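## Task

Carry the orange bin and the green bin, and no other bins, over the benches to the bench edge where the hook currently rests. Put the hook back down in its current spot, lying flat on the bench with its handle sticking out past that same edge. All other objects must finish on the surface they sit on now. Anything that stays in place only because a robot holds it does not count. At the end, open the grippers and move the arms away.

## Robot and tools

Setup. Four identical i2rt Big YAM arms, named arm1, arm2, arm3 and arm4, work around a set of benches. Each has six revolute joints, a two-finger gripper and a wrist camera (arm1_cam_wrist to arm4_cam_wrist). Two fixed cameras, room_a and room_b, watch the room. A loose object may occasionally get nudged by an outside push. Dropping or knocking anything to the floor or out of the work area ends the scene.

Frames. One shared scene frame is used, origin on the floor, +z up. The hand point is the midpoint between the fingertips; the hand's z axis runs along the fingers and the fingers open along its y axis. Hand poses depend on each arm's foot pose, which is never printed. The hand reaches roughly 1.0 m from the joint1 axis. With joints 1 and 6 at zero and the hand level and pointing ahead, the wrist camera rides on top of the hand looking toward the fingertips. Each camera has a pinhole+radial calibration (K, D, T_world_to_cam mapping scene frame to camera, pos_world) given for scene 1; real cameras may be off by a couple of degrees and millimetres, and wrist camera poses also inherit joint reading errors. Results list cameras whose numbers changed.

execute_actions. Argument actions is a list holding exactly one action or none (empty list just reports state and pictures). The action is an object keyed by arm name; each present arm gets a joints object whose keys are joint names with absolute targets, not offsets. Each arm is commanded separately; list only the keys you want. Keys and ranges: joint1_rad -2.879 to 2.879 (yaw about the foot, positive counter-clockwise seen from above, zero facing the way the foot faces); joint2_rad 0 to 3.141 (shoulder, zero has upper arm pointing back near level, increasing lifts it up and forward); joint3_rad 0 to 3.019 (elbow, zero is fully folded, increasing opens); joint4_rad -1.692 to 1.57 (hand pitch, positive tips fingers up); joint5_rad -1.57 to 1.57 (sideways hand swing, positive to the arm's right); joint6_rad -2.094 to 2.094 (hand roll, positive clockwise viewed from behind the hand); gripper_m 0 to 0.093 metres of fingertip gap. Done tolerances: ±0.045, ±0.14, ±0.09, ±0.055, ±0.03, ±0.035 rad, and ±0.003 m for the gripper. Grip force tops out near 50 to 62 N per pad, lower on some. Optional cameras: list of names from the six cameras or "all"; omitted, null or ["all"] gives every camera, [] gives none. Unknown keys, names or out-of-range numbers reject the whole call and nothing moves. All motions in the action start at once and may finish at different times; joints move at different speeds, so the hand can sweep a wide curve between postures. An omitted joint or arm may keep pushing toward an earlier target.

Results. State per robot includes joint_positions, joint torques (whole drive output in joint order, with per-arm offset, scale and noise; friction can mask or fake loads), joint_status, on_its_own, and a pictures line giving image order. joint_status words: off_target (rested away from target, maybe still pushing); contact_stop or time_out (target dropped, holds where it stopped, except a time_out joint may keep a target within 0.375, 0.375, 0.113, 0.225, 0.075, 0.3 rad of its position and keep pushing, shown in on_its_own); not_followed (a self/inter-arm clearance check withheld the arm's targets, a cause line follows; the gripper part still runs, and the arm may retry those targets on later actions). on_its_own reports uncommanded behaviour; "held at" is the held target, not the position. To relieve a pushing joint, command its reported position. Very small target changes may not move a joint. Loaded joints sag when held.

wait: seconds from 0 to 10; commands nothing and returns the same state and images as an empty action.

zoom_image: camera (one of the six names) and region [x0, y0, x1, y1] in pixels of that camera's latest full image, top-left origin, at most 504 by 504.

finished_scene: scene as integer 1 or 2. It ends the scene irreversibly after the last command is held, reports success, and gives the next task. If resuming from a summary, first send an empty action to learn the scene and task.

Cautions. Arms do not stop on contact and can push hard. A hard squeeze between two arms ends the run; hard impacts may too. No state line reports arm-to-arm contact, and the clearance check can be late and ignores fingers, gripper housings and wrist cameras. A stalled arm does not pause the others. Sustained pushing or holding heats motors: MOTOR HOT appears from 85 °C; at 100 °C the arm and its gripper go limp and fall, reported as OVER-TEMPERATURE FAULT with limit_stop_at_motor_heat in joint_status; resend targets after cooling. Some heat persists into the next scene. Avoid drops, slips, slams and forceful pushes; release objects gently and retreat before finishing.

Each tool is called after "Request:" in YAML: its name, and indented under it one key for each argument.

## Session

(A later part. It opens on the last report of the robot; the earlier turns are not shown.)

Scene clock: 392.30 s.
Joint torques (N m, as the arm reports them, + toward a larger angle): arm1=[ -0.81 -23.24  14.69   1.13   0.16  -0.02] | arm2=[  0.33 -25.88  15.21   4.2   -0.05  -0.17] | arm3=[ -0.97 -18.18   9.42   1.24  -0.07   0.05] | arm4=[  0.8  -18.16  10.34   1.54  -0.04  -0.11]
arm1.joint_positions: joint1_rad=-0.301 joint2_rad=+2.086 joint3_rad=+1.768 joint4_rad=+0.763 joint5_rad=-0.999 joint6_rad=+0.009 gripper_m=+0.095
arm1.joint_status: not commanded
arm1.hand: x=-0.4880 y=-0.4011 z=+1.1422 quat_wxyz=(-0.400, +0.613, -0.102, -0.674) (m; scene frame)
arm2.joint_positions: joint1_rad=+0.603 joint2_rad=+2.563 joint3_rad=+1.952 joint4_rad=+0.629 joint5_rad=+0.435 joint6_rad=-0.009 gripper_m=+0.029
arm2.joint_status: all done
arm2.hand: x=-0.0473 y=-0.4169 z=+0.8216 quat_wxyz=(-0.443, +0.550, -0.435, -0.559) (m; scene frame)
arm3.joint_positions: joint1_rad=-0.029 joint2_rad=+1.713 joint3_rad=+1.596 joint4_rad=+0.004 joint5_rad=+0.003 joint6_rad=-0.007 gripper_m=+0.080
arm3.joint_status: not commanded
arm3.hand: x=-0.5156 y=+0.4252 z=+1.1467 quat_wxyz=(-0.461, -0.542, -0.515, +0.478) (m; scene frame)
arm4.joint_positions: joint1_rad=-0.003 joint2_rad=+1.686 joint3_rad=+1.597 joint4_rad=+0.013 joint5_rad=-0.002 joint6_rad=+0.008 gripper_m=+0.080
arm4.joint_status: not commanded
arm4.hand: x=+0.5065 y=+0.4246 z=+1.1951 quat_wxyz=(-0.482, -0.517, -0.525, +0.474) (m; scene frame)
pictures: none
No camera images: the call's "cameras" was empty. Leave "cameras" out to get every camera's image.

Request:
execute_actions:
  actions:
    - {"arm2":{"joints":{"joint2_rad":2.56}}}
  cameras: ["arm2_cam_wrist"]

Scene clock: 395.30 s.
Joint torques (N m, as the arm reports them, + toward a larger angle): arm1=[ -0.51 -23.18  14.57   1.3    0.17  -0.02] | arm2=[ -0.16 -22.13  15.28   4.23  -0.06  -0.14] | arm3=[ -0.93 -18.26   9.46   1.2   -0.08   0.08] | arm4=[  0.85 -17.26  10.22   1.52  -0.02  -0.09]
arm1.joint_positions: joint1_rad=-0.301 joint2_rad=+2.086 joint3_rad=+1.768 joint4_rad=+0.763 joint5_rad=-0.999 joint6_rad=+0.009 gripper_m=+0.095
arm1.joint_status: not commanded
arm1.hand: x=-0.4880 y=-0.4011 z=+1.1422 quat_wxyz=(-0.400, +0.613, -0.102, -0.674) (m; scene frame)
arm2.joint_positions: joint1_rad=+0.603 joint2_rad=+2.574 joint3_rad=+1.952 joint4_rad=+0.631 joint5_rad=+0.434 joint6_rad=-0.009 gripper_m=+0.029
arm2.joint_status: all done
arm2.hand: x=-0.0469 y=-0.4175 z=+0.8118 quat_wxyz=(-0.442, +0.554, -0.435, -0.556) (m; scene frame)
arm3.joint_positions: joint1_rad=-0.029 joint2_rad=+1.713 joint3_rad=+1.596 joint4_rad=+0.004 joint5_rad=+0.003 joint6_rad=-0.007 gripper_m=+0.080
arm3.joint_status: not commanded
arm3.hand: x=-0.5156 y=+0.4252 z=+1.1467 quat_wxyz=(-0.461, -0.542, -0.515, +0.478) (m; scene frame)
arm4.joint_positions: joint1_rad=-0.003 joint2_rad=+1.686 joint3_rad=+1.597 joint4_rad=+0.013 joint5_rad=-0.002 joint6_rad=+0.008 gripper_m=+0.080
arm4.joint_status: not commanded
arm4.hand: x=+0.5065 y=+0.4246 z=+1.1951 quat_wxyz=(-0.482, -0.517, -0.525, +0.474) (m; scene frame)
pictures: arm2_cam_wrist
camera_calibration (this result's frames):
arm2_cam_wrist: T_world_to_cam=[[0.975989, 0.217443, 0.012792, 0.118362], [0.136823, -0.566315, -0.812753, 0.435937], [-0.169483, 0.794988, -0.582469, 0.917811], [0, 0, 0, 1]] pos_world=[-0.0196127, -0.508508, 0.887391]
Images, in order (width x height): arm2_cam_wrist 672x504.

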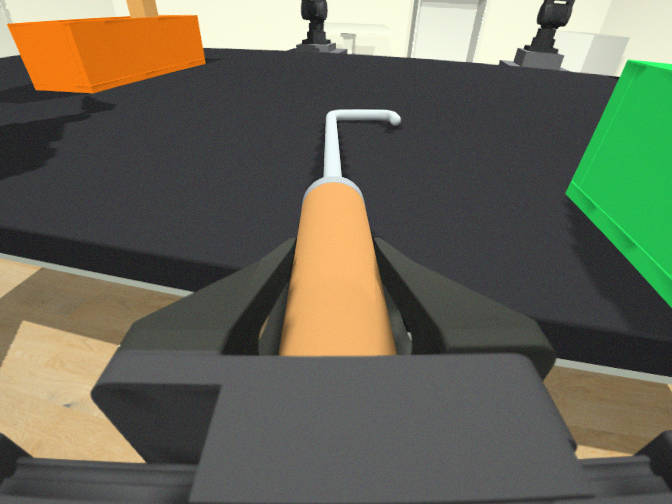

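Request:
execute_actions:
  actions:
    - {"arm2":{"joints":{"joint2_rad":2.578}}}
  cameras: []

Request:
execute_actions:
  actions:
    - {"arm2":{"joints":{"gripper_m":0.09}}}
  cameras: ["arm2_cam_wrist"]

Request:
execute_actions:
  actions:
    - {"arm2":{"joints":{"joint2_rad":2.2}}}
  cameras: []

Request:
execute_actions:
  actions:
    - {"arm2":{"joints":{"joint1_rad":-0.4,"joint2_rad":1.2,"joint3_rad":1.2,"joint4_rad":-0.3,"joint5_rad":-0.9}}}
  cameras: ["room_b"]

Scene clock: 402.83 s.
Joint torques (N m, as the arm reports them, + toward a larger angle): arm1=[ -0.55 -24.01  14.67   1.24   0.1   -0.04] | arm2=[  0.03 -21.03  15.13   3.87  -0.03  -0.15] | arm3=[ -0.96 -18.47   9.41   1.15  -0.06   0.06] | arm4=[  0.96 -16.97  10.27   1.48   0.02  -0.08]
arm1.joint_positions: joint1_rad=-0.301 joint2_rad=+2.086 joint3_rad=+1.768 joint4_rad=+0.763 joint5_rad=-0.999 joint6_rad=+0.009 gripper_m=+0.095
arm1.joint_status: not commanded
arm1.hand: x=-0.4880 y=-0.4011 z=+1.1422 quat_wxyz=(-0.400, +0.613, -0.102, -0.674) (m; scene frame)
arm2.joint_positions: joint1_rad=+0.603 joint2_rad=+2.579 joint3_rad=+1.952 joint4_rad=+0.636 joint5_rad=+0.434 joint6_rad=-0.009 gripper_m=+0.029
arm2.joint_status: all done
arm2.hand: x=-0.0466 y=-0.4178 z=+0.8081 quat_wxyz=(-0.442, +0.554, -0.435, -0.556) (m; scene frame)
arm3.joint_positions: joint1_rad=-0.029 joint2_rad=+1.713 joint3_rad=+1.596 joint4_rad=+0.004 joint5_rad=+0.003 joint6_rad=-0.007 gripper_m=+0.080
arm3.joint_status: not commanded
arm3.hand: x=-0.5156 y=+0.4252 z=+1.1467 quat_wxyz=(-0.461, -0.542, -0.515, +0.478) (m; scene frame)
arm4.joint_positions: joint1_rad=-0.003 joint2_rad=+1.686 joint3_rad=+1.597 joint4_rad=+0.013 joint5_rad=-0.002 joint6_rad=+0.008 gripper_m=+0.080
arm4.joint_status: not commanded
arm4.hand: x=+0.5065 y=+0.4246 z=+1.1951 quat_wxyz=(-0.482, -0.517, -0.525, +0.474) (m; scene frame)
pictures: none
No camera images: the call's "cameras" was empty. Leave "cameras" out to get every camera's image.

Scene clock: 403.57 s.
Joint torques (N m, as the arm reports them, + toward a larger angle): arm1=[ -0.98 -23.22  14.63   1.06   0.15   0.  ] | arm2=[  0.02 -21.31  14.47   3.73  -0.02  -0.13] | arm3=[ -0.88 -17.98   9.42   1.15  -0.05   0.06] | arm4=[  0.52 -16.77  10.25   1.45   0.01  -0.09]
arm1.joint_positions: joint1_rad=-0.301 joint2_rad=+2.086 joint3_rad=+1.768 joint4_rad=+0.763 joint5_rad=-0.999 joint6_rad=+0.009 gripper_m=+0.095
arm1.joint_status: not commanded
arm1.hand: x=-0.4880 y=-0.4011 z=+1.1422 quat_wxyz=(-0.400, +0.613, -0.102, -0.674) (m; scene frame)
arm2.joint_positions: joint1_rad=+0.603 joint2_rad=+2.579 joint3_rad=+1.961 joint4_rad=+0.639 joint5_rad=+0.434 joint6_rad=-0.010 gripper_m=+0.090
arm2.joint_status: all done
arm2.hand: x=-0.0476 y=-0.4162 z=+0.8136 quat_wxyz=(-0.443, +0.550, -0.434, -0.559) (m; scene frame)
arm3.joint_positions: joint1_rad=-0.029 joint2_rad=+1.713 joint3_rad=+1.596 joint4_rad=+0.004 joint5_rad=+0.003 joint6_rad=-0.007 gripper_m=+0.080
arm3.joint_status: not commanded
arm3.hand: x=-0.5156 y=+0.4252 z=+1.1467 quat_wxyz=(-0.461, -0.542, -0.515, +0.478) (m; scene frame)
arm4.joint_positions: joint1_rad=-0.003 joint2_rad=+1.686 joint3_rad=+1.597 joint4_rad=+0.013 joint5_rad=-0.002 joint6_rad=+0.008 gripper_m=+0.080
arm4.joint_status: not commanded
arm4.hand: x=+0.5065 y=+0.4246 z=+1.1951 quat_wxyz=(-0.482, -0.517, -0.525, +0.474) (m; scene frame)
pictures: arm2_cam_wrist
camera_calibration (this result's frames):
arm2_cam_wrist: T_world_to_cam=[[0.976058, 0.217324, 0.00898795, 0.121774], [0.131951, -0.558763, -0.818763, 0.446064], [-0.172915, 0.800346, -0.574061, 0.912884], [0, 0, 0, 1]] pos_world=[-0.0198661, -0.507844, 0.888178]
Images, in order (width x height): arm2_cam_wrist 672x504.

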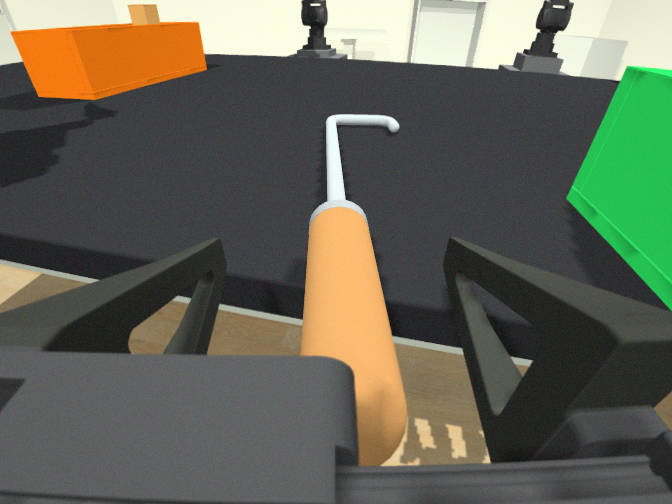

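Scene clock: 405.53 s.
Joint torques (N m, as the arm reports them, + toward a larger angle): arm1=[ -0.27 -23.85  14.77   1.05   0.11  -0.02] | arm2=[  0.02 -20.31  12.14   2.22  -0.16  -0.17] | arm3=[ -1.38 -18.51   9.38   1.22  -0.08   0.05] | arm4=[  0.79 -17.28  10.27   1.63  -0.03  -0.14]
arm1.joint_positions: joint1_rad=-0.301 joint2_rad=+2.086 joint3_rad=+1.768 joint4_rad=+0.763 joint5_rad=-0.999 joint6_rad=+0.009 gripper_m=+0.095
arm1.joint_status: not commanded
arm1.hand: x=-0.4880 y=-0.4011 z=+1.1422 quat_wxyz=(-0.400, +0.613, -0.102, -0.674) (m; scene frame)
arm2.joint_positions: joint1_rad=+0.603 joint2_rad=+2.214 joint3_rad=+2.004 joint4_rad=+0.663 joint5_rad=+0.434 joint6_rad=-0.010 gripper_m=+0.090
arm2.joint_status: all done
arm2.hand: x=-0.0254 y=-0.4441 z=+1.1690 quat_wxyz=(-0.468, +0.388, -0.389, -0.692) (m; scene frame)
arm3.joint_positions: joint1_rad=-0.029 joint2_rad=+1.713 joint3_rad=+1.596 joint4_rad=+0.004 joint5_rad=+0.003 joint6_rad=-0.007 gripper_m=+0.080
arm3.joint_status: not commanded
arm3.hand: x=-0.5156 y=+0.4252 z=+1.1467 quat_wxyz=(-0.461, -0.542, -0.515, +0.478) (m; scene frame)
arm4.joint_positions: joint1_rad=-0.003 joint2_rad=+1.686 joint3_rad=+1.597 joint4_rad=+0.013 joint5_rad=-0.002 joint6_rad=+0.008 gripper_m=+0.080
arm4.joint_status: not commanded
arm4.hand: x=+0.5065 y=+0.4246 z=+1.1951 quat_wxyz=(-0.482, -0.517, -0.525, +0.474) (m; scene frame)
pictures: none
No camera images: the call's "cameras" was empty. Leave "cameras" out to get every camera's image.

Scene clock: 407.27 s.
Joint torques (N m, as the arm reports them, + toward a larger angle): arm1=[ -0.2  -23.18  14.64   1.22   0.12  -0.05] | arm2=[-0.14 -5.68 11.83  1.42 -0.32 -0.14] | arm3=[ -0.99 -17.69   9.38   1.22  -0.05   0.02] | arm4=[  0.89 -17.86  10.16   1.58  -0.03  -0.09]
arm1.joint_positions: joint1_rad=-0.301 joint2_rad=+2.086 joint3_rad=+1.768 joint4_rad=+0.763 joint5_rad=-0.999 joint6_rad=+0.009 gripper_m=+0.095
arm1.joint_status: not commanded
arm1.hand: x=-0.4880 y=-0.4011 z=+1.1422 quat_wxyz=(-0.400, +0.613, -0.102, -0.674) (m; scene frame)
arm2.joint_positions: joint1_rad=-0.393 joint2_rad=+1.193 joint3_rad=+1.194 joint4_rad=-0.283 joint5_rad=-0.897 joint6_rad=-0.013 gripper_m=+0.090
arm2.joint_status: all done
arm2.hand: x=+0.4999 y=-0.6661 z=+1.2127 quat_wxyz=(-0.242, +0.634, -0.431, -0.595) (m; scene frame)
arm3.joint_positions: joint1_rad=-0.029 joint2_rad=+1.713 joint3_rad=+1.596 joint4_rad=+0.004 joint5_rad=+0.003 joint6_rad=-0.007 gripper_m=+0.080
arm3.joint_status: not commanded
arm3.hand: x=-0.5156 y=+0.4252 z=+1.1467 quat_wxyz=(-0.461, -0.542, -0.515, +0.478) (m; scene frame)
arm4.joint_positions: joint1_rad=-0.003 joint2_rad=+1.686 joint3_rad=+1.597 joint4_rad=+0.013 joint5_rad=-0.002 joint6_rad=+0.008 gripper_m=+0.080
arm4.joint_status: not commanded
arm4.hand: x=+0.5065 y=+0.4246 z=+1.1951 quat_wxyz=(-0.482, -0.517, -0.525, +0.474) (m; scene frame)
pictures: room_b
Images, in order (width x height): room_b 672x504.

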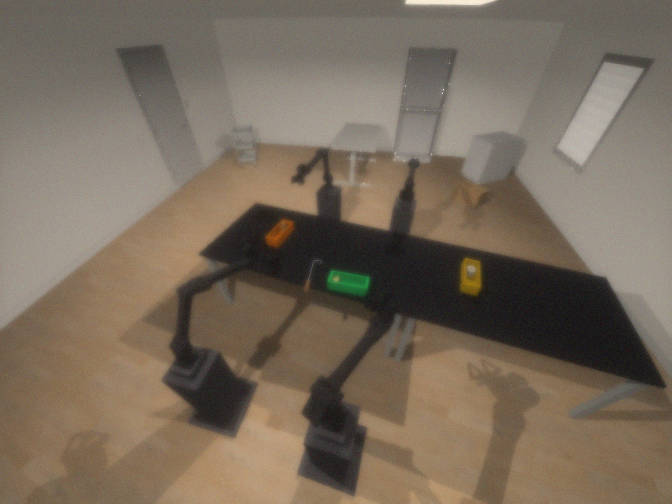

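Request:
execute_actions:
  actions:
    - {"arm1":{"joints":{"joint1_rad":-0.794,"joint2_rad":2.4,"joint3_rad":2.11,"joint4_rad":0.6,"joint5_rad":-0.915}}}
  cameras: []

Request:
execute_actions:
  actions:
    - {"arm1":{"joints":{"joint2_rad":2.6}}}
  cameras: ["arm1_cam_wrist","arm2_cam_wrist"]

Scene clock: 414.17 s.
Joint torques (N m, as the arm reports them, + toward a larger angle): arm1=[ -0.09 -28.23  15.88   1.07   0.06  -0.05] | arm2=[ 0.2  -5.55 11.85  1.27 -0.33 -0.14] | arm3=[ -0.86 -18.08   9.38   1.25  -0.06   0.04] | arm4=[  0.75 -18.14  10.22   1.64  -0.01  -0.09]
arm1.joint_positions: joint1_rad=-0.794 joint2_rad=+2.404 joint3_rad=+2.067 joint4_rad=+0.599 joint5_rad=-0.914 joint6_rad=+0.008 gripper_m=+0.095
arm1.joint_status: all done
arm1.hand: x=-0.0426 y=-0.4194 z=+1.0196 quat_wxyz=(-0.520, +0.554, -0.341, -0.554) (m; scene frame)
arm2.joint_positions: joint1_rad=-0.393 joint2_rad=+1.193 joint3_rad=+1.194 joint4_rad=-0.283 joint5_rad=-0.897 joint6_rad=-0.013 gripper_m=+0.090
arm2.joint_status: not commanded
arm2.hand: x=+0.4999 y=-0.6661 z=+1.2127 quat_wxyz=(-0.242, +0.634, -0.431, -0.595) (m; scene frame)
arm3.joint_positions: joint1_rad=-0.029 joint2_rad=+1.713 joint3_rad=+1.596 joint4_rad=+0.004 joint5_rad=+0.003 joint6_rad=-0.007 gripper_m=+0.080
arm3.joint_status: not commanded
arm3.hand: x=-0.5156 y=+0.4252 z=+1.1467 quat_wxyz=(-0.461, -0.542, -0.515, +0.478) (m; scene frame)
arm4.joint_positions: joint1_rad=-0.003 joint2_rad=+1.686 joint3_rad=+1.597 joint4_rad=+0.013 joint5_rad=-0.002 joint6_rad=+0.008 gripper_m=+0.080
arm4.joint_status: not commanded
arm4.hand: x=+0.5065 y=+0.4246 z=+1.1951 quat_wxyz=(-0.482, -0.517, -0.525, +0.474) (m; scene frame)
pictures: none
No camera images: the call's "cameras" was empty. Leave "cameras" out to get every camera's image.

Scene clock: 415.50 s.
Joint torques (N m, as the arm reports them, + toward a larger angle): arm1=[ -0.83 -30.01  12.89   0.97  -0.06   0.  ] | arm2=[ 0.21 -5.5  11.81  1.34 -0.32 -0.15] | arm3=[ -1.44 -18.4    9.42   1.21  -0.05   0.06] | arm4=[  0.65 -17.42  10.35   1.55   0.01  -0.08]
arm1.joint_positions: joint1_rad=-0.795 joint2_rad=+2.604 joint3_rad=+2.092 joint4_rad=+0.599 joint5_rad=-0.914 joint6_rad=+0.006 gripper_m=+0.095
arm1.joint_status: all done
arm1.hand: x=-0.0345 y=-0.4107 z=+0.8587 quat_wxyz=(-0.463, +0.558, -0.406, -0.557) (m; scene frame)
arm2.joint_positions: joint1_rad=-0.393 joint2_rad=+1.193 joint3_rad=+1.194 joint4_rad=-0.283 joint5_rad=-0.897 joint6_rad=-0.013 gripper_m=+0.090
arm2.joint_status: not commanded
arm2.hand: x=+0.4999 y=-0.6661 z=+1.2127 quat_wxyz=(-0.242, +0.634, -0.431, -0.595) (m; scene frame)
arm3.joint_positions: joint1_rad=-0.029 joint2_rad=+1.713 joint3_rad=+1.596 joint4_rad=+0.004 joint5_rad=+0.003 joint6_rad=-0.007 gripper_m=+0.080
arm3.joint_status: not commanded
arm3.hand: x=-0.5156 y=+0.4252 z=+1.1467 quat_wxyz=(-0.461, -0.542, -0.515, +0.478) (m; scene frame)
arm4.joint_positions: joint1_rad=-0.003 joint2_rad=+1.686 joint3_rad=+1.597 joint4_rad=+0.013 joint5_rad=-0.002 joint6_rad=+0.008 gripper_m=+0.080
arm4.joint_status: not commanded
arm4.hand: x=+0.5065 y=+0.4246 z=+1.1951 quat_wxyz=(-0.482, -0.517, -0.525, +0.474) (m; scene frame)
pictures: arm1_cam_wrist, arm2_cam_wrist
camera_calibration (this result's frames):
arm1_cam_wrist: T_world_to_cam=[[0.968931, 0.240454, 0.0579157, 0.0800161], [0.17683, -0.50976, -0.841948, 0.529124], [-0.172927, 0.826031, -0.536442, 0.924658], [0, 0, 0, 1]] pos_world=[-0.0111967, -0.51331, 0.936886]
arm2_cam_wrist: T_world_to_cam=[[0.842438, 0.502029, -0.195612, 0.142722], [0.255572, -0.691951, -0.675194, 0.23635], [-0.474321, 0.518816, -0.711231, 1.56612], [0, 0, 0, 1]] pos_world=[0.562205, -0.720636, 1.30137]
Images, in order (width x height): arm1_cam_wrist 672x504, arm2_cam_wrist 672x504.

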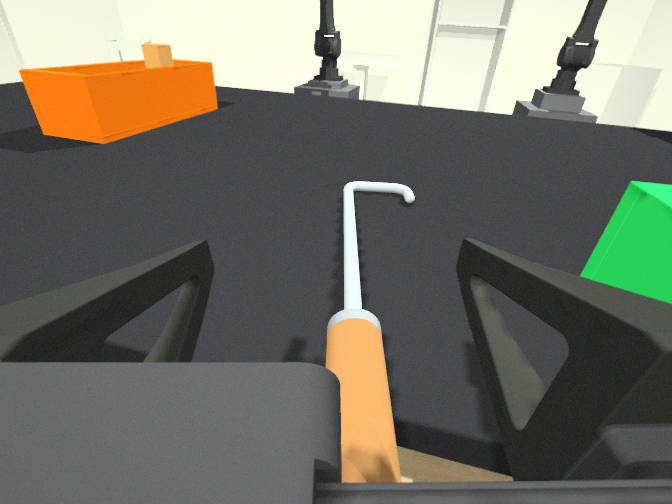

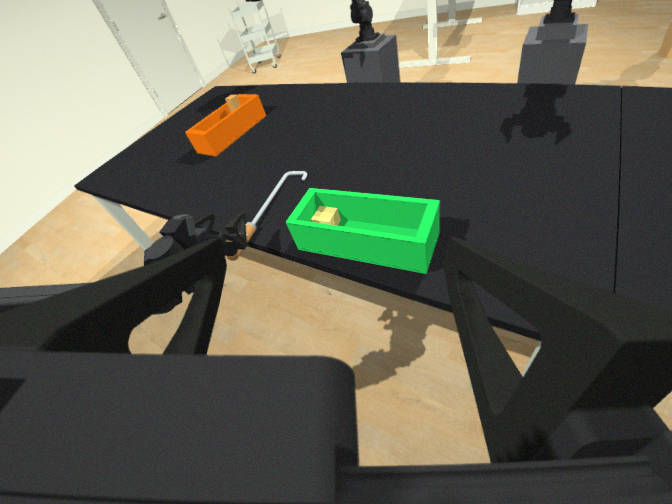

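Request:
execute_actions:
  actions:
    - {"arm1":{"joints":{"joint1_rad":-0.822,"joint2_rad":2.68,"joint5_rad":-0.93}}}
  cameras: ["arm1_cam_wrist"]

Scene clock: 422.50 s.
Joint torques (N m, as the arm reports them, + toward a larger angle): arm1=[ -1.5  -28.51  12.71   1.13  -0.12  -0.01] | arm2=[ 0.2  -5.43 11.82  1.35 -0.31 -0.15] | arm3=[ -0.78 -18.15   9.3    1.28  -0.04   0.06] | arm4=[  0.01 -16.84  10.25   1.4   -0.02  -0.13]
arm1.joint_positions: joint1_rad=-0.820 joint2_rad=+2.668 joint3_rad=+2.092 joint4_rad=+0.599 joint5_rad=-0.928 joint6_rad=+0.006 gripper_m=+0.095
arm1.joint_status: all done
arm1.hand: x=-0.0198 y=-0.4261 z=+0.8030 quat_wxyz=(-0.443, +0.556, -0.432, -0.555) (m; scene frame)
arm2.joint_positions: joint1_rad=-0.393 joint2_rad=+1.193 joint3_rad=+1.194 joint4_rad=-0.283 joint5_rad=-0.897 joint6_rad=-0.013 gripper_m=+0.090
arm2.joint_status: not commanded
arm2.hand: x=+0.4999 y=-0.6661 z=+1.2127 quat_wxyz=(-0.242, +0.634, -0.431, -0.595) (m; scene frame)
arm3.joint_positions: joint1_rad=-0.029 joint2_rad=+1.713 joint3_rad=+1.596 joint4_rad=+0.004 joint5_rad=+0.003 joint6_rad=-0.007 gripper_m=+0.080
arm3.joint_status: not commanded
arm3.hand: x=-0.5156 y=+0.4252 z=+1.1467 quat_wxyz=(-0.461, -0.542, -0.515, +0.478) (m; scene frame)
arm4.joint_positions: joint1_rad=-0.003 joint2_rad=+1.686 joint3_rad=+1.597 joint4_rad=+0.013 joint5_rad=-0.002 joint6_rad=+0.008 gripper_m=+0.080
arm4.joint_status: not commanded
arm4.hand: x=+0.5065 y=+0.4246 z=+1.1951 quat_wxyz=(-0.482, -0.517, -0.525, +0.474) (m; scene frame)
pictures: arm1_cam_wrist
camera_calibration (this result's frames):
arm1_cam_wrist: T_world_to_cam=[[0.972899, 0.231107, 0.00756832, 0.109152], [0.13785, -0.553412, -0.821421, 0.435924], [-0.185648, 0.800203, -0.570272, 0.92596], [0, 0, 0, 1]] pos_world=[0.00561607, -0.524936, 0.8853]
Images, in order (width x height): arm1_cam_wrist 672x504.

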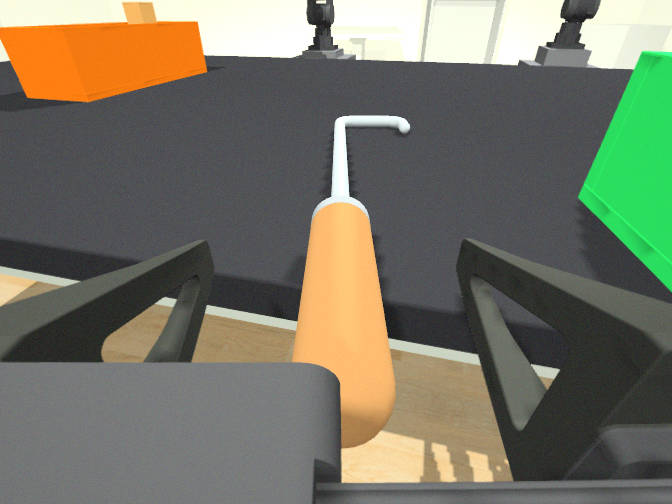

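Request:
execute_actions:
  actions:
    - {"arm1":{"joints":{"joint2_rad":2.70,"gripper_m":0.06}}}
  cameras: ["arm1_cam_wrist"]

Scene clock: 425.77 s.
Joint torques (N m, as the arm reports them, + toward a larger angle): arm1=[ -0.49 -26.08  12.42   1.22  -0.11  -0.03] | arm2=[ 0.04 -5.32 11.84  1.35 -0.32 -0.15] | arm3=[ -1.15 -18.35   9.33   1.12  -0.06   0.06] | arm4=[ -0.19 -17.2   10.36   1.62   0.03  -0.09]
arm1.joint_positions: joint1_rad=-0.820 joint2_rad=+2.669 joint3_rad=+2.092 joint4_rad=+0.599 joint5_rad=-0.928 joint6_rad=+0.006 gripper_m=+0.060
arm1.joint_status: all done
arm1.hand: x=-0.0198 y=-0.4262 z=+0.8026 quat_wxyz=(-0.443, +0.556, -0.432, -0.555) (m; scene frame)
arm2.joint_positions: joint1_rad=-0.393 joint2_rad=+1.193 joint3_rad=+1.194 joint4_rad=-0.283 joint5_rad=-0.897 joint6_rad=-0.013 gripper_m=+0.090
arm2.joint_status: not commanded
arm2.hand: x=+0.4999 y=-0.6661 z=+1.2127 quat_wxyz=(-0.242, +0.634, -0.431, -0.595) (m; scene frame)
arm3.joint_positions: joint1_rad=-0.029 joint2_rad=+1.713 joint3_rad=+1.596 joint4_rad=+0.004 joint5_rad=+0.003 joint6_rad=-0.007 gripper_m=+0.080
arm3.joint_status: not commanded
arm3.hand: x=-0.5156 y=+0.4252 z=+1.1467 quat_wxyz=(-0.461, -0.542, -0.515, +0.478) (m; scene frame)
arm4.joint_positions: joint1_rad=-0.003 joint2_rad=+1.686 joint3_rad=+1.597 joint4_rad=+0.013 joint5_rad=-0.002 joint6_rad=+0.008 gripper_m=+0.080
arm4.joint_status: not commanded
arm4.hand: x=+0.5065 y=+0.4246 z=+1.1951 quat_wxyz=(-0.482, -0.517, -0.525, +0.474) (m; scene frame)
pictures: arm1_cam_wrist
camera_calibration (this result's frames):
arm1_cam_wrist: T_world_to_cam=[[0.972901, 0.231108, 0.00726368, 0.109427], [0.137649, -0.553653, -0.821292, 0.43543], [-0.185785, 0.800036, -0.570462, 0.925869], [0, 0, 0, 1]] pos_world=[0.00561418, -0.52494, 0.884993]
Images, in order (width x height): arm1_cam_wrist 672x504.

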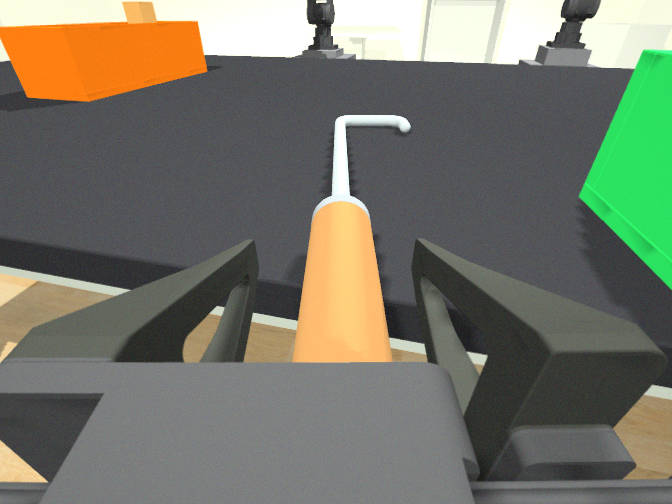

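Request:
execute_actions:
  actions:
    - {"arm1":{"joints":{"joint2_rad":2.718}}}
  cameras: ["arm1_cam_wrist"]

Scene clock: 428.43 s.
Joint torques (N m, as the arm reports them, + toward a larger angle): arm1=[ -0.66 -27.68  12.58   1.23  -0.13  -0.09] | arm2=[ 0.24 -5.48 11.81  1.35 -0.32 -0.14] | arm3=[ -1.33 -18.35   9.44   1.18  -0.06   0.04] | arm4=[  1.09 -17.66  10.3    1.38   0.    -0.13]
arm1.joint_positions: joint1_rad=-0.820 joint2_rad=+2.694 joint3_rad=+2.092 joint4_rad=+0.599 joint5_rad=-0.928 joint6_rad=+0.006 gripper_m=+0.060
arm1.joint_status: all done
arm1.hand: x=-0.0214 y=-0.4283 z=+0.7806 quat_wxyz=(-0.434, +0.555, -0.441, -0.555) (m; scene frame)
arm2.joint_positions: joint1_rad=-0.393 joint2_rad=+1.193 joint3_rad=+1.194 joint4_rad=-0.283 joint5_rad=-0.897 joint6_rad=-0.013 gripper_m=+0.090
arm2.joint_status: not commanded
arm2.hand: x=+0.4999 y=-0.6661 z=+1.2127 quat_wxyz=(-0.242, +0.634, -0.431, -0.595) (m; scene frame)
arm3.joint_positions: joint1_rad=-0.029 joint2_rad=+1.713 joint3_rad=+1.596 joint4_rad=+0.004 joint5_rad=+0.003 joint6_rad=-0.007 gripper_m=+0.080
arm3.joint_status: not commanded
arm3.hand: x=-0.5156 y=+0.4252 z=+1.1467 quat_wxyz=(-0.461, -0.542, -0.515, +0.478) (m; scene frame)
arm4.joint_positions: joint1_rad=-0.003 joint2_rad=+1.686 joint3_rad=+1.597 joint4_rad=+0.013 joint5_rad=-0.002 joint6_rad=+0.008 gripper_m=+0.080
arm4.joint_status: not commanded
arm4.hand: x=+0.5065 y=+0.4246 z=+1.1951 quat_wxyz=(-0.482, -0.517, -0.525, +0.474) (m; scene frame)
pictures: arm1_cam_wrist
camera_calibration (this result's frames):
arm1_cam_wrist: T_world_to_cam=[[0.972876, 0.230953, -0.013146, 0.127538], [0.124276, -0.569746, -0.81237, 0.402207], [-0.195109, 0.788702, -0.582994, 0.919391], [0, 0, 0, 1]] pos_world=[0.00531763, -0.525424, 0.864417]
Images, in order (width x height): arm1_cam_wrist 672x504.

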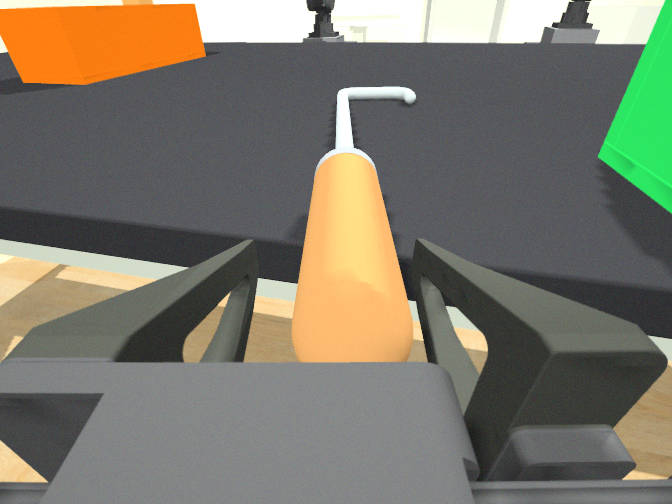

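Request:
execute_actions:
  actions:
    - {"arm1":{"joints":{"joint3_rad":2.155}}}
  cameras: ["arm1_cam_wrist"]

Scene clock: 433.03 s.
Joint torques (N m, as the arm reports them, + toward a larger angle): arm1=[ -1.36 -27.8   14.75   1.24  -0.15  -0.07] | arm2=[ 0.11 -5.52 11.77  1.36 -0.33 -0.14] | arm3=[ -1.2  -17.99   9.34   1.33  -0.07   0.04] | arm4=[  1.04 -17.81  10.33   1.39  -0.01  -0.13]
arm1.joint_positions: joint1_rad=-0.820 joint2_rad=+2.696 joint3_rad=+2.116 joint4_rad=+0.599 joint5_rad=-0.928 joint6_rad=+0.006 gripper_m=+0.060
arm1.joint_status: all done
arm1.hand: x=-0.0183 y=-0.4244 z=+0.7914 quat_wxyz=(-0.442, +0.556, -0.433, -0.555) (m; scene frame)
arm2.joint_positions: joint1_rad=-0.393 joint2_rad=+1.193 joint3_rad=+1.194 joint4_rad=-0.283 joint5_rad=-0.897 joint6_rad=-0.013 gripper_m=+0.090
arm2.joint_status: not commanded
arm2.hand: x=+0.4999 y=-0.6661 z=+1.2127 quat_wxyz=(-0.242, +0.634, -0.431, -0.595) (m; scene frame)
arm3.joint_positions: joint1_rad=-0.029 joint2_rad=+1.713 joint3_rad=+1.596 joint4_rad=+0.004 joint5_rad=+0.003 joint6_rad=-0.007 gripper_m=+0.080
arm3.joint_status: not commanded
arm3.hand: x=-0.5156 y=+0.4252 z=+1.1467 quat_wxyz=(-0.461, -0.542, -0.515, +0.478) (m; scene frame)
arm4.joint_positions: joint1_rad=-0.003 joint2_rad=+1.686 joint3_rad=+1.597 joint4_rad=+0.013 joint5_rad=-0.002 joint6_rad=+0.008 gripper_m=+0.080
arm4.joint_status: not commanded
arm4.hand: x=+0.5065 y=+0.4246 z=+1.1951 quat_wxyz=(-0.482, -0.517, -0.525, +0.474) (m; scene frame)
pictures: arm1_cam_wrist
camera_calibration (this result's frames):
arm1_cam_wrist: T_world_to_cam=[[0.972914, 0.23111, 0.00513125, 0.109338], [0.136245, -0.555343, -0.820385, 0.425529], [-0.18675, 0.798863, -0.571789, 0.918902], [0, 0, 0, 1]] pos_world=[0.00725152, -0.523031, 0.873954]
Images, in order (width x height): arm1_cam_wrist 672x504.

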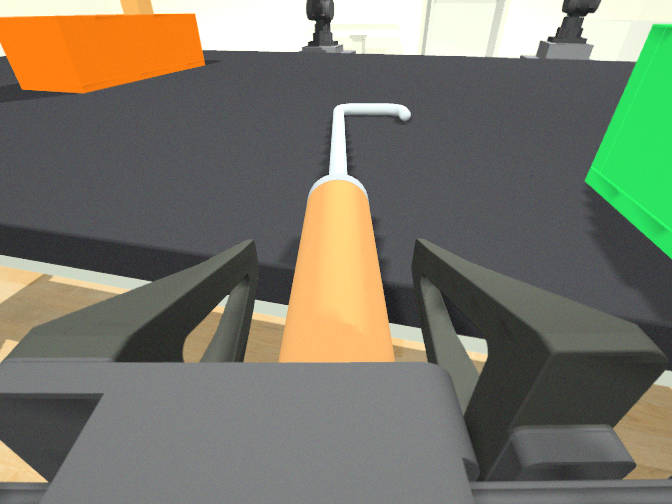

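Request:
execute_actions:
  actions:
    - {"arm1":{"joints":{"gripper_m":0.0}}}
  cameras: []

Request:
execute_actions:
  actions:
    - {"arm1":{"joints":{"joint2_rad":2.42,"joint6_rad":0.5}}}
  cameras: ["arm1_cam_wrist"]

Request:
execute_actions:
  actions:
    - {"arm1":{"joints":{"joint1_rad":-0.11,"joint5_rad":0.0,"joint6_rad":1.57}}}
  cameras: ["arm1_cam_wrist","arm3_cam_wrist"]

Scene clock: 446.20 s.
Joint torques (N m, as the arm reports them, + toward a larger angle): arm1=[ -1.34 -27.16  14.54   1.33  -0.13  -0.06] | arm2=[ 0.12 -5.28 11.84  1.31 -0.32 -0.13] | arm3=[ -1.07 -17.82   9.45   1.25  -0.06   0.02] | arm4=[  0.07 -17.69  10.05   1.51  -0.01  -0.13]
arm1.joint_positions: joint1_rad=-0.820 joint2_rad=+2.696 joint3_rad=+2.116 joint4_rad=+0.599 joint5_rad=-0.927 joint6_rad=+0.006 gripper_m=+0.029
arm1.joint_status: gripper_m off_target (ended at +0.029, target +0.000)
arm1.hand: x=-0.0182 y=-0.4244 z=+0.7914 quat_wxyz=(-0.443, +0.556, -0.433, -0.555) (m; scene frame)
arm2.joint_positions: joint1_rad=-0.393 joint2_rad=+1.193 joint3_rad=+1.194 joint4_rad=-0.283 joint5_rad=-0.897 joint6_rad=-0.013 gripper_m=+0.090
arm2.joint_status: not commanded
arm2.hand: x=+0.4999 y=-0.6661 z=+1.2127 quat_wxyz=(-0.242, +0.634, -0.431, -0.595) (m; scene frame)
arm3.joint_positions: joint1_rad=-0.029 joint2_rad=+1.713 joint3_rad=+1.596 joint4_rad=+0.004 joint5_rad=+0.003 joint6_rad=-0.007 gripper_m=+0.080
arm3.joint_status: not commanded
arm3.hand: x=-0.5156 y=+0.4252 z=+1.1467 quat_wxyz=(-0.461, -0.542, -0.515, +0.478) (m; scene frame)
arm4.joint_positions: joint1_rad=-0.003 joint2_rad=+1.686 joint3_rad=+1.597 joint4_rad=+0.013 joint5_rad=-0.002 joint6_rad=+0.008 gripper_m=+0.080
arm4.joint_status: not commanded
arm4.hand: x=+0.5065 y=+0.4246 z=+1.1951 quat_wxyz=(-0.482, -0.517, -0.525, +0.474) (m; scene frame)
pictures: none
No camera images: the call's "cameras" was empty. Leave "cameras" out to get every camera's image.

Scene clock: 447.77 s.
Joint torques (N m, as the arm reports them, + toward a larger angle): arm1=[ -0.88 -31.35  15.36   1.81   0.24   0.24] | arm2=[ 0.07 -5.38 11.83  1.39 -0.31 -0.15] | arm3=[ -1.05 -18.17   9.35   1.19  -0.05   0.06] | arm4=[  0.54 -18.02  10.18   1.48   0.04  -0.11]
arm1.joint_positions: joint1_rad=-0.820 joint2_rad=+2.446 joint3_rad=+2.120 joint4_rad=+0.584 joint5_rad=-0.935 joint6_rad=+0.479 gripper_m=+0.029
arm1.joint_status: all done
arm1.hand: x=-0.0198 y=-0.4243 z=+1.0076 quat_wxyz=(-0.377, +0.459, -0.464, -0.657) (m; scene frame)
arm2.joint_positions: joint1_rad=-0.393 joint2_rad=+1.193 joint3_rad=+1.194 joint4_rad=-0.283 joint5_rad=-0.897 joint6_rad=-0.013 gripper_m=+0.090
arm2.joint_status: not commanded
arm2.hand: x=+0.4999 y=-0.6661 z=+1.2127 quat_wxyz=(-0.242, +0.634, -0.431, -0.595) (m; scene frame)
arm3.joint_positions: joint1_rad=-0.029 joint2_rad=+1.713 joint3_rad=+1.596 joint4_rad=+0.004 joint5_rad=+0.003 joint6_rad=-0.007 gripper_m=+0.080
arm3.joint_status: not commanded
arm3.hand: x=-0.5156 y=+0.4252 z=+1.1467 quat_wxyz=(-0.461, -0.542, -0.515, +0.478) (m; scene frame)
arm4.joint_positions: joint1_rad=-0.003 joint2_rad=+1.686 joint3_rad=+1.597 joint4_rad=+0.013 joint5_rad=-0.002 joint6_rad=+0.008 gripper_m=+0.080
arm4.joint_status: not commanded
arm4.hand: x=+0.5065 y=+0.4246 z=+1.1951 quat_wxyz=(-0.482, -0.517, -0.525, +0.474) (m; scene frame)
pictures: arm1_cam_wrist
camera_calibration (this result's frames):
arm1_cam_wrist: T_world_to_cam=[[0.920727, 0.282343, -0.269342, 0.4069], [-0.099006, -0.498629, -0.861143, 0.663671], [-0.377439, 0.819543, -0.431148, 0.905396], [0, 0, 0, 1]] pos_world=[0.0327958, -0.525971, 1.07147]
Images, in order (width x height): arm1_cam_wrist 672x504.

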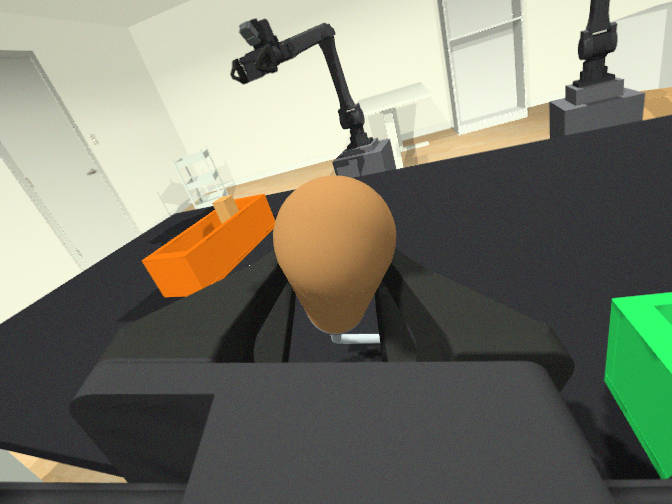

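Scene clock: 450.83 s.
Joint torques (N m, as the arm reports them, + toward a larger angle): arm1=[ -1.25 -31.54  15.43   2.2    0.09   0.54] | arm2=[ 0.02 -5.64 11.82  1.36 -0.29 -0.13] | arm3=[ -1.1  -18.42   9.39   1.15  -0.07   0.06] | arm4=[  0.46 -17.59  10.52   1.5    0.    -0.12]
arm1.joint_positions: joint1_rad=-0.104 joint2_rad=+2.449 joint3_rad=+2.120 joint4_rad=+0.576 joint5_rad=-0.004 joint6_rad=+1.515 gripper_m=+0.029
arm1.joint_status: joint6_rad time_out (moved +1.035 of +1.091); the others done
arm1.on_its_own: joint6_rad reads +1.515 and still pushes toward +1.570 since a time_out
arm1.hand: x=-0.5040 y=-0.2397 z=+1.0193 quat_wxyz=(-0.012, +0.027, -0.616, -0.788) (m; scene frame)
arm2.joint_positions: joint1_rad=-0.393 joint2_rad=+1.193 joint3_rad=+1.194 joint4_rad=-0.283 joint5_rad=-0.897 joint6_rad=-0.013 gripper_m=+0.090
arm2.joint_status: not commanded
arm2.hand: x=+0.4999 y=-0.6661 z=+1.2127 quat_wxyz=(-0.242, +0.634, -0.431, -0.595) (m; scene frame)
arm3.joint_positions: joint1_rad=-0.029 joint2_rad=+1.713 joint3_rad=+1.596 joint4_rad=+0.004 joint5_rad=+0.003 joint6_rad=-0.007 gripper_m=+0.080
arm3.joint_status: not commanded
arm3.hand: x=-0.5156 y=+0.4252 z=+1.1467 quat_wxyz=(-0.461, -0.542, -0.515, +0.478) (m; scene frame)
arm4.joint_positions: joint1_rad=-0.003 joint2_rad=+1.686 joint3_rad=+1.597 joint4_rad=+0.013 joint5_rad=-0.002 joint6_rad=+0.008 gripper_m=+0.080
arm4.joint_status: not commanded
arm4.hand: x=+0.5065 y=+0.4246 z=+1.1951 quat_wxyz=(-0.482, -0.517, -0.525, +0.474) (m; scene frame)
pictures: arm1_cam_wrist, arm3_cam_wrist
camera_calibration (this result's frames):
arm1_cam_wrist: T_world_to_cam=[[0.0467705, 0.23905, -0.96988, 1.06703], [-0.798694, -0.574174, -0.180034, -0.347194], [-0.599917, 0.783058, 0.164074, -0.151161], [0, 0, 0, 1]] pos_world=[-0.417891, -0.336055, 0.997182]
arm3_cam_wrist: T_world_to_cam=[[-0.999129, 0.0401453, -0.0113506, -0.52133], [0.0354179, 0.672445, -0.739299, 0.586663], [-0.0220467, -0.739057, -0.673282, 1.20237], [0, 0, 0, 1]] pos_world=[-0.515146, 0.515054, 1.23734]
Images, in order (width x height): arm1_cam_wrist 672x504, arm3_cam_wrist 672x504.

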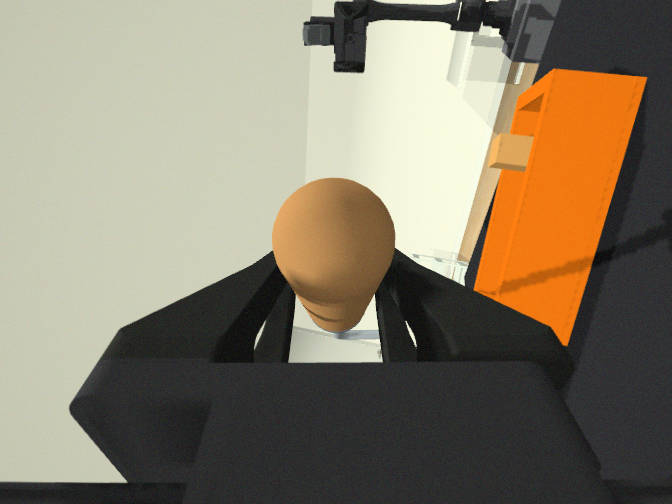

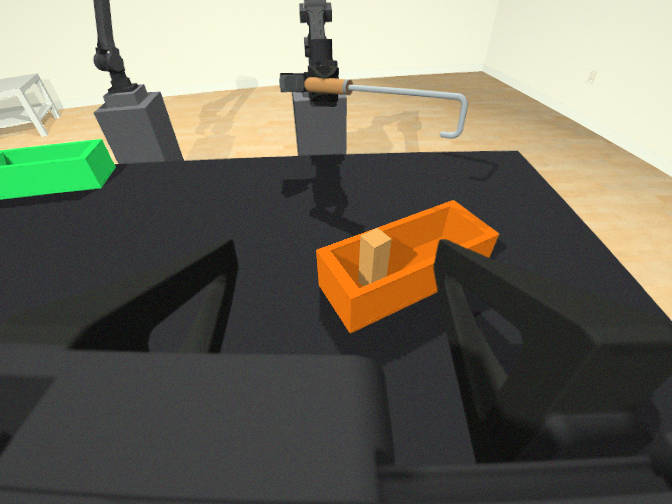

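Request:
execute_actions:
  actions:
    - {"arm1":{"joints":{"joint1_rad":-0.13,"joint2_rad":2.21,"joint3_rad":1.42,"joint4_rad":0.86,"joint5_rad":0.4,"joint6_rad":1.53}},"arm3":{"joints":{"joint1_rad":0.08,"joint2_rad":2.3,"joint3_rad":2.53,"joint4_rad":0.165,"gripper_m":0.0}}}
  cameras: ["arm1_cam_wrist","arm2_cam_wrist","room_b"]

Scene clock: 505.03 s.
Joint torques (N m, as the arm reports them, + toward a larger angle): arm1=[ -0.3  -26.48  11.48   2.01  -0.07   0.01] | arm2=[ 0.   -5.16 11.77  1.3  -0.32 -0.11] | arm3=[ -0.92 -24.26  12.65   1.5    0.     0.04] | arm4=[  1.02 -17.85  10.52   1.32   0.    -0.09]
arm1.joint_positions: joint1_rad=-0.133 joint2_rad=+2.247 joint3_rad=+1.394 joint4_rad=+0.846 joint5_rad=+0.400 joint6_rad=+1.523 gripper_m=+0.029
arm1.joint_status: all done
arm1.hand: x=-0.4090 y=-0.4016 z=+0.8578 quat_wxyz=(-0.160, -0.124, -0.699, -0.686) (m; scene frame)
arm2.joint_positions: joint1_rad=-0.393 joint2_rad=+1.193 joint3_rad=+1.194 joint4_rad=-0.283 joint5_rad=-0.897 joint6_rad=-0.013 gripper_m=+0.090
arm2.joint_status: not commanded
arm2.hand: x=+0.4999 y=-0.6661 z=+1.2127 quat_wxyz=(-0.242, +0.634, -0.431, -0.595) (m; scene frame)
arm3.joint_positions: joint1_rad=+0.083 joint2_rad=+2.299 joint3_rad=+2.483 joint4_rad=+0.155 joint5_rad=+0.002 joint6_rad=-0.006 gripper_m=+0.001
arm3.joint_status: all done
arm3.hand: x=-0.4193 y=+0.2605 z=+1.2428 quat_wxyz=(-0.597, -0.399, -0.420, +0.555) (m; scene frame)
arm4.joint_positions: joint1_rad=-0.003 joint2_rad=+1.686 joint3_rad=+1.597 joint4_rad=+0.013 joint5_rad=-0.002 joint6_rad=+0.008 gripper_m=+0.080
arm4.joint_status: not commanded
arm4.hand: x=+0.5065 y=+0.4246 z=+1.1951 quat_wxyz=(-0.482, -0.517, -0.525, +0.474) (m; scene frame)
pictures: arm1_cam_wrist, arm2_cam_wrist, room_b
camera_calibration (this result's frames):
arm1_cam_wrist: T_world_to_cam=[[0.0400775, -0.029806, -0.998752, 0.858689], [-0.977029, -0.210546, -0.0329224, -0.446485], [-0.209302, 0.977129, -0.0375596, 0.469785], [0, 0, 0, 1]] pos_world=[-0.372316, -0.527452, 0.860563]
arm2_cam_wrist: T_world_to_cam=[[0.842438, 0.502029, -0.195612, 0.142722], [0.255572, -0.691951, -0.675194, 0.23635], [-0.474321, 0.518816, -0.711231, 1.56612], [0, 0, 0, 1]] pos_world=[0.562205, -0.720636, 1.30137]
Images, in order (width x height): arm1_cam_wrist 672x504, arm2_cam_wrist 672x504, room_b 672x504.

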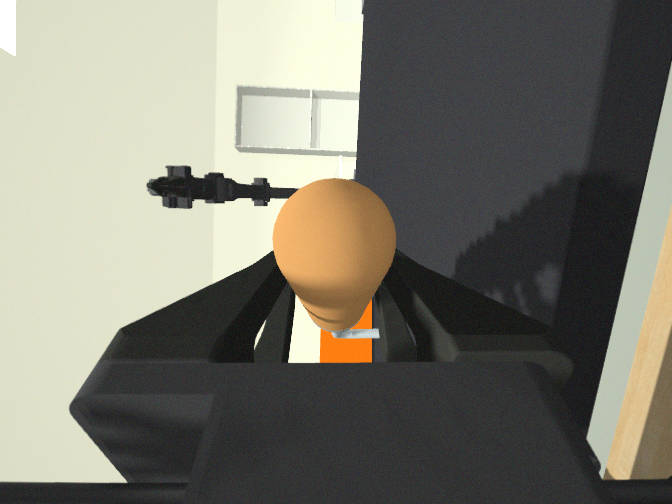

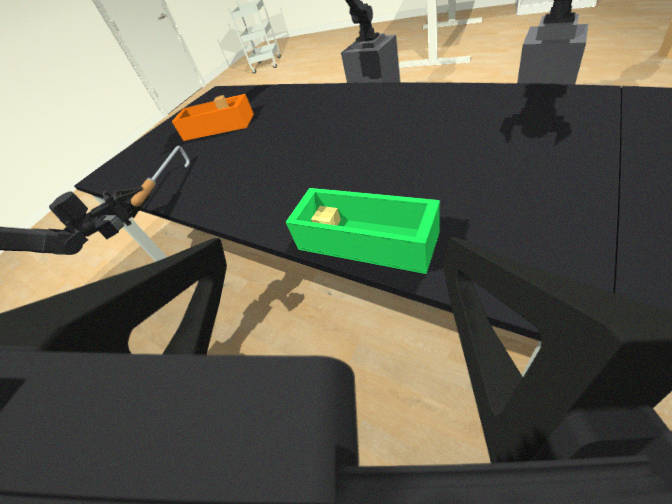

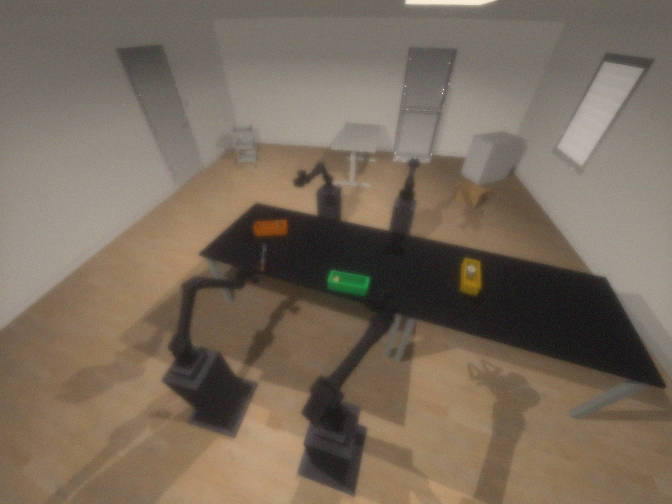

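Request:
execute_actions:
  actions: []

Scene clock: 529.57 s.
Joint torques (N m, as the arm reports them, + toward a larger angle): arm1=[ -0.15 -27.35  11.39   1.93  -0.03  -0.02] | arm2=[ 0.02 -5.29 11.81  1.31 -0.3  -0.13] | arm3=[ -0.46 -24.28  12.62   1.48   0.03   0.07] | arm4=[  0.74 -17.54  10.38   1.45   0.04  -0.14]
arm1.joint_positions: joint1_rad=-0.133 joint2_rad=+2.247 joint3_rad=+1.394 joint4_rad=+0.846 joint5_rad=+0.400 joint6_rad=+1.523 gripper_m=+0.029
arm1.joint_status: all done
arm1.hand: x=-0.4090 y=-0.4016 z=+0.8578 quat_wxyz=(-0.160, -0.124, -0.699, -0.686) (m; scene frame)
arm2.joint_positions: joint1_rad=-0.393 joint2_rad=+1.193 joint3_rad=+1.194 joint4_rad=-0.283 joint5_rad=-0.897 joint6_rad=-0.013 gripper_m=+0.090
arm2.joint_status: not commanded
arm2.hand: x=+0.4999 y=-0.6661 z=+1.2127 quat_wxyz=(-0.242, +0.634, -0.431, -0.595) (m; scene frame)
arm3.joint_positions: joint1_rad=+0.083 joint2_rad=+2.299 joint3_rad=+2.483 joint4_rad=+0.155 joint5_rad=+0.002 joint6_rad=-0.006 gripper_m=+0.001
arm3.joint_status: all done
arm3.hand: x=-0.4193 y=+0.2605 z=+1.2428 quat_wxyz=(-0.597, -0.399, -0.420, +0.555) (m; scene frame)
arm4.joint_positions: joint1_rad=-0.003 joint2_rad=+1.686 joint3_rad=+1.597 joint4_rad=+0.013 joint5_rad=-0.002 joint6_rad=+0.008 gripper_m=+0.080
arm4.joint_status: not commanded
arm4.hand: x=+0.5065 y=+0.4246 z=+1.1951 quat_wxyz=(-0.482, -0.517, -0.525, +0.474) (m; scene frame)
pictures: arm1_cam_wrist, arm2_cam_wrist, arm3_cam_wrist, arm4_cam_wrist, room_a, room_b
camera_calibration (this result's frames):
arm1_cam_wrist: T_world_to_cam=[[0.0400775, -0.029806, -0.998752, 0.858689], [-0.977029, -0.210546, -0.0329224, -0.446485], [-0.209302, 0.977129, -0.0375596, 0.469785], [0, 0, 0, 1]] pos_world=[-0.372316, -0.527452, 0.860563]
arm2_cam_wrist: T_world_to_cam=[[0.842438, 0.502029, -0.195612, 0.142722], [0.255572, -0.691951, -0.675194, 0.23635], [-0.474321, 0.518816, -0.711231, 1.56612], [0, 0, 0, 1]] pos_world=[0.562205, -0.720636, 1.30137]
arm3_cam_wrist: T_world_to_cam=[[-0.997293, -0.0726034, -0.011631, -0.386823], [-0.00936533, 0.282319, -0.959275, 1.12136], [0.0729303, -0.956569, -0.282235, 0.757984], [0, 0, 0, 1]] pos_world=[-0.430554, 0.380397, 1.28513]
arm4_cam_wrist: T_world_to_cam=[[-0.999981, -0.00429811, -0.00431335, 0.51442], [0.000479253, 0.650606, -0.759416, 0.632358], [0.00607034, -0.759404, -0.650592, 1.22045], [0, 0, 0, 1]] pos_world=[0.506699, 0.517608, 1.27646]
Images, in order (width x height): arm1_cam_wrist 672x504, arm2_cam_wrist 672x504, arm3_cam_wrist 672x504, arm4_cam_wrist 672x504, room_a 672x504, room_b 672x504.

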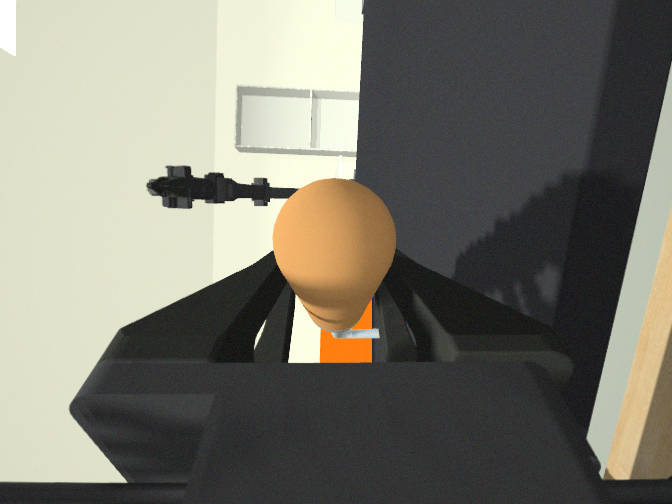

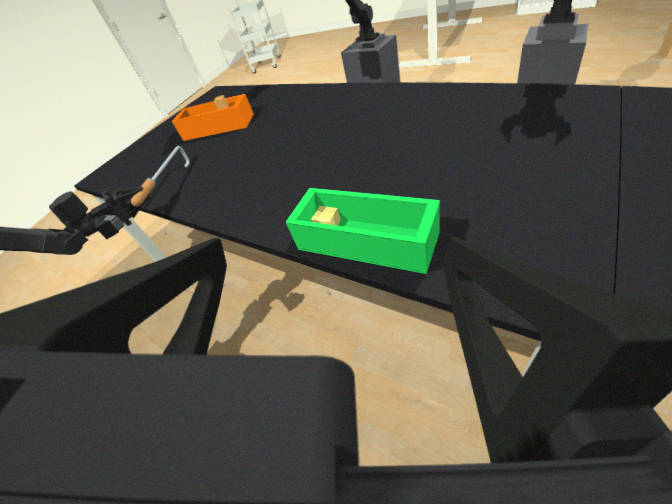

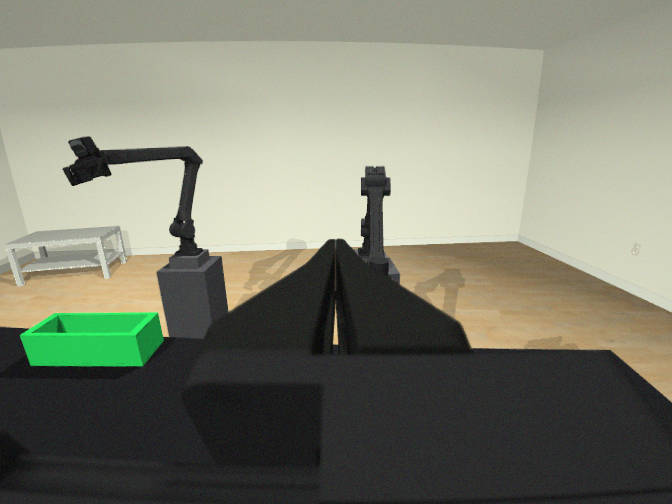

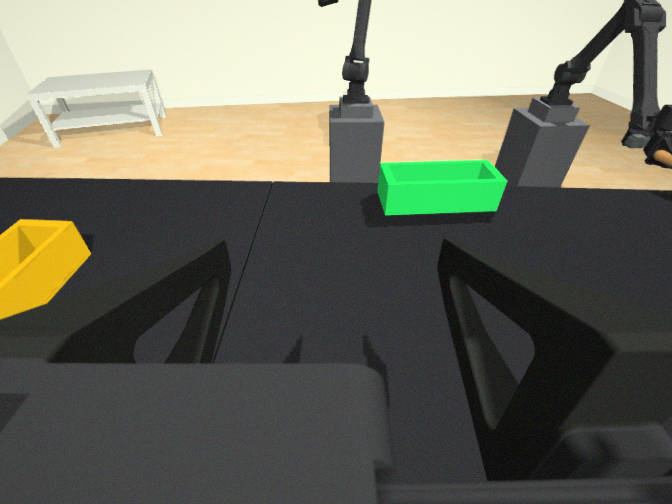

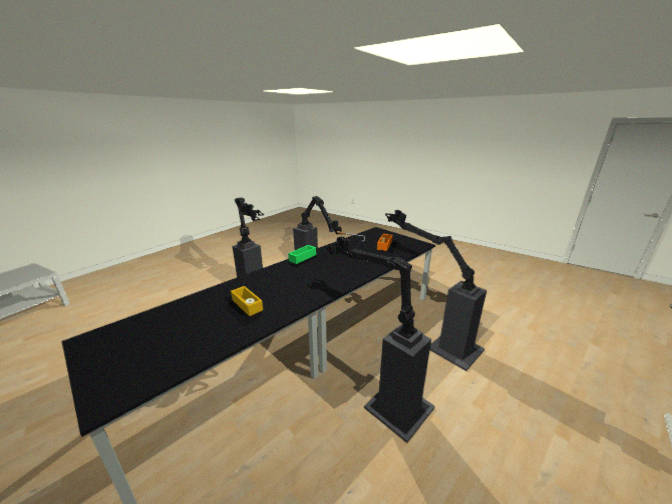

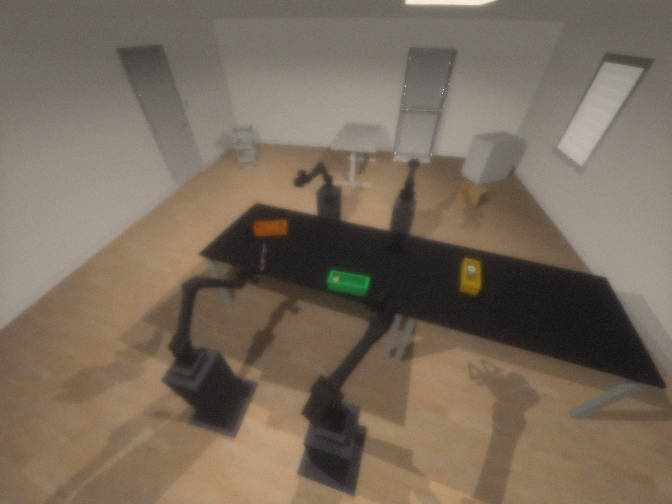

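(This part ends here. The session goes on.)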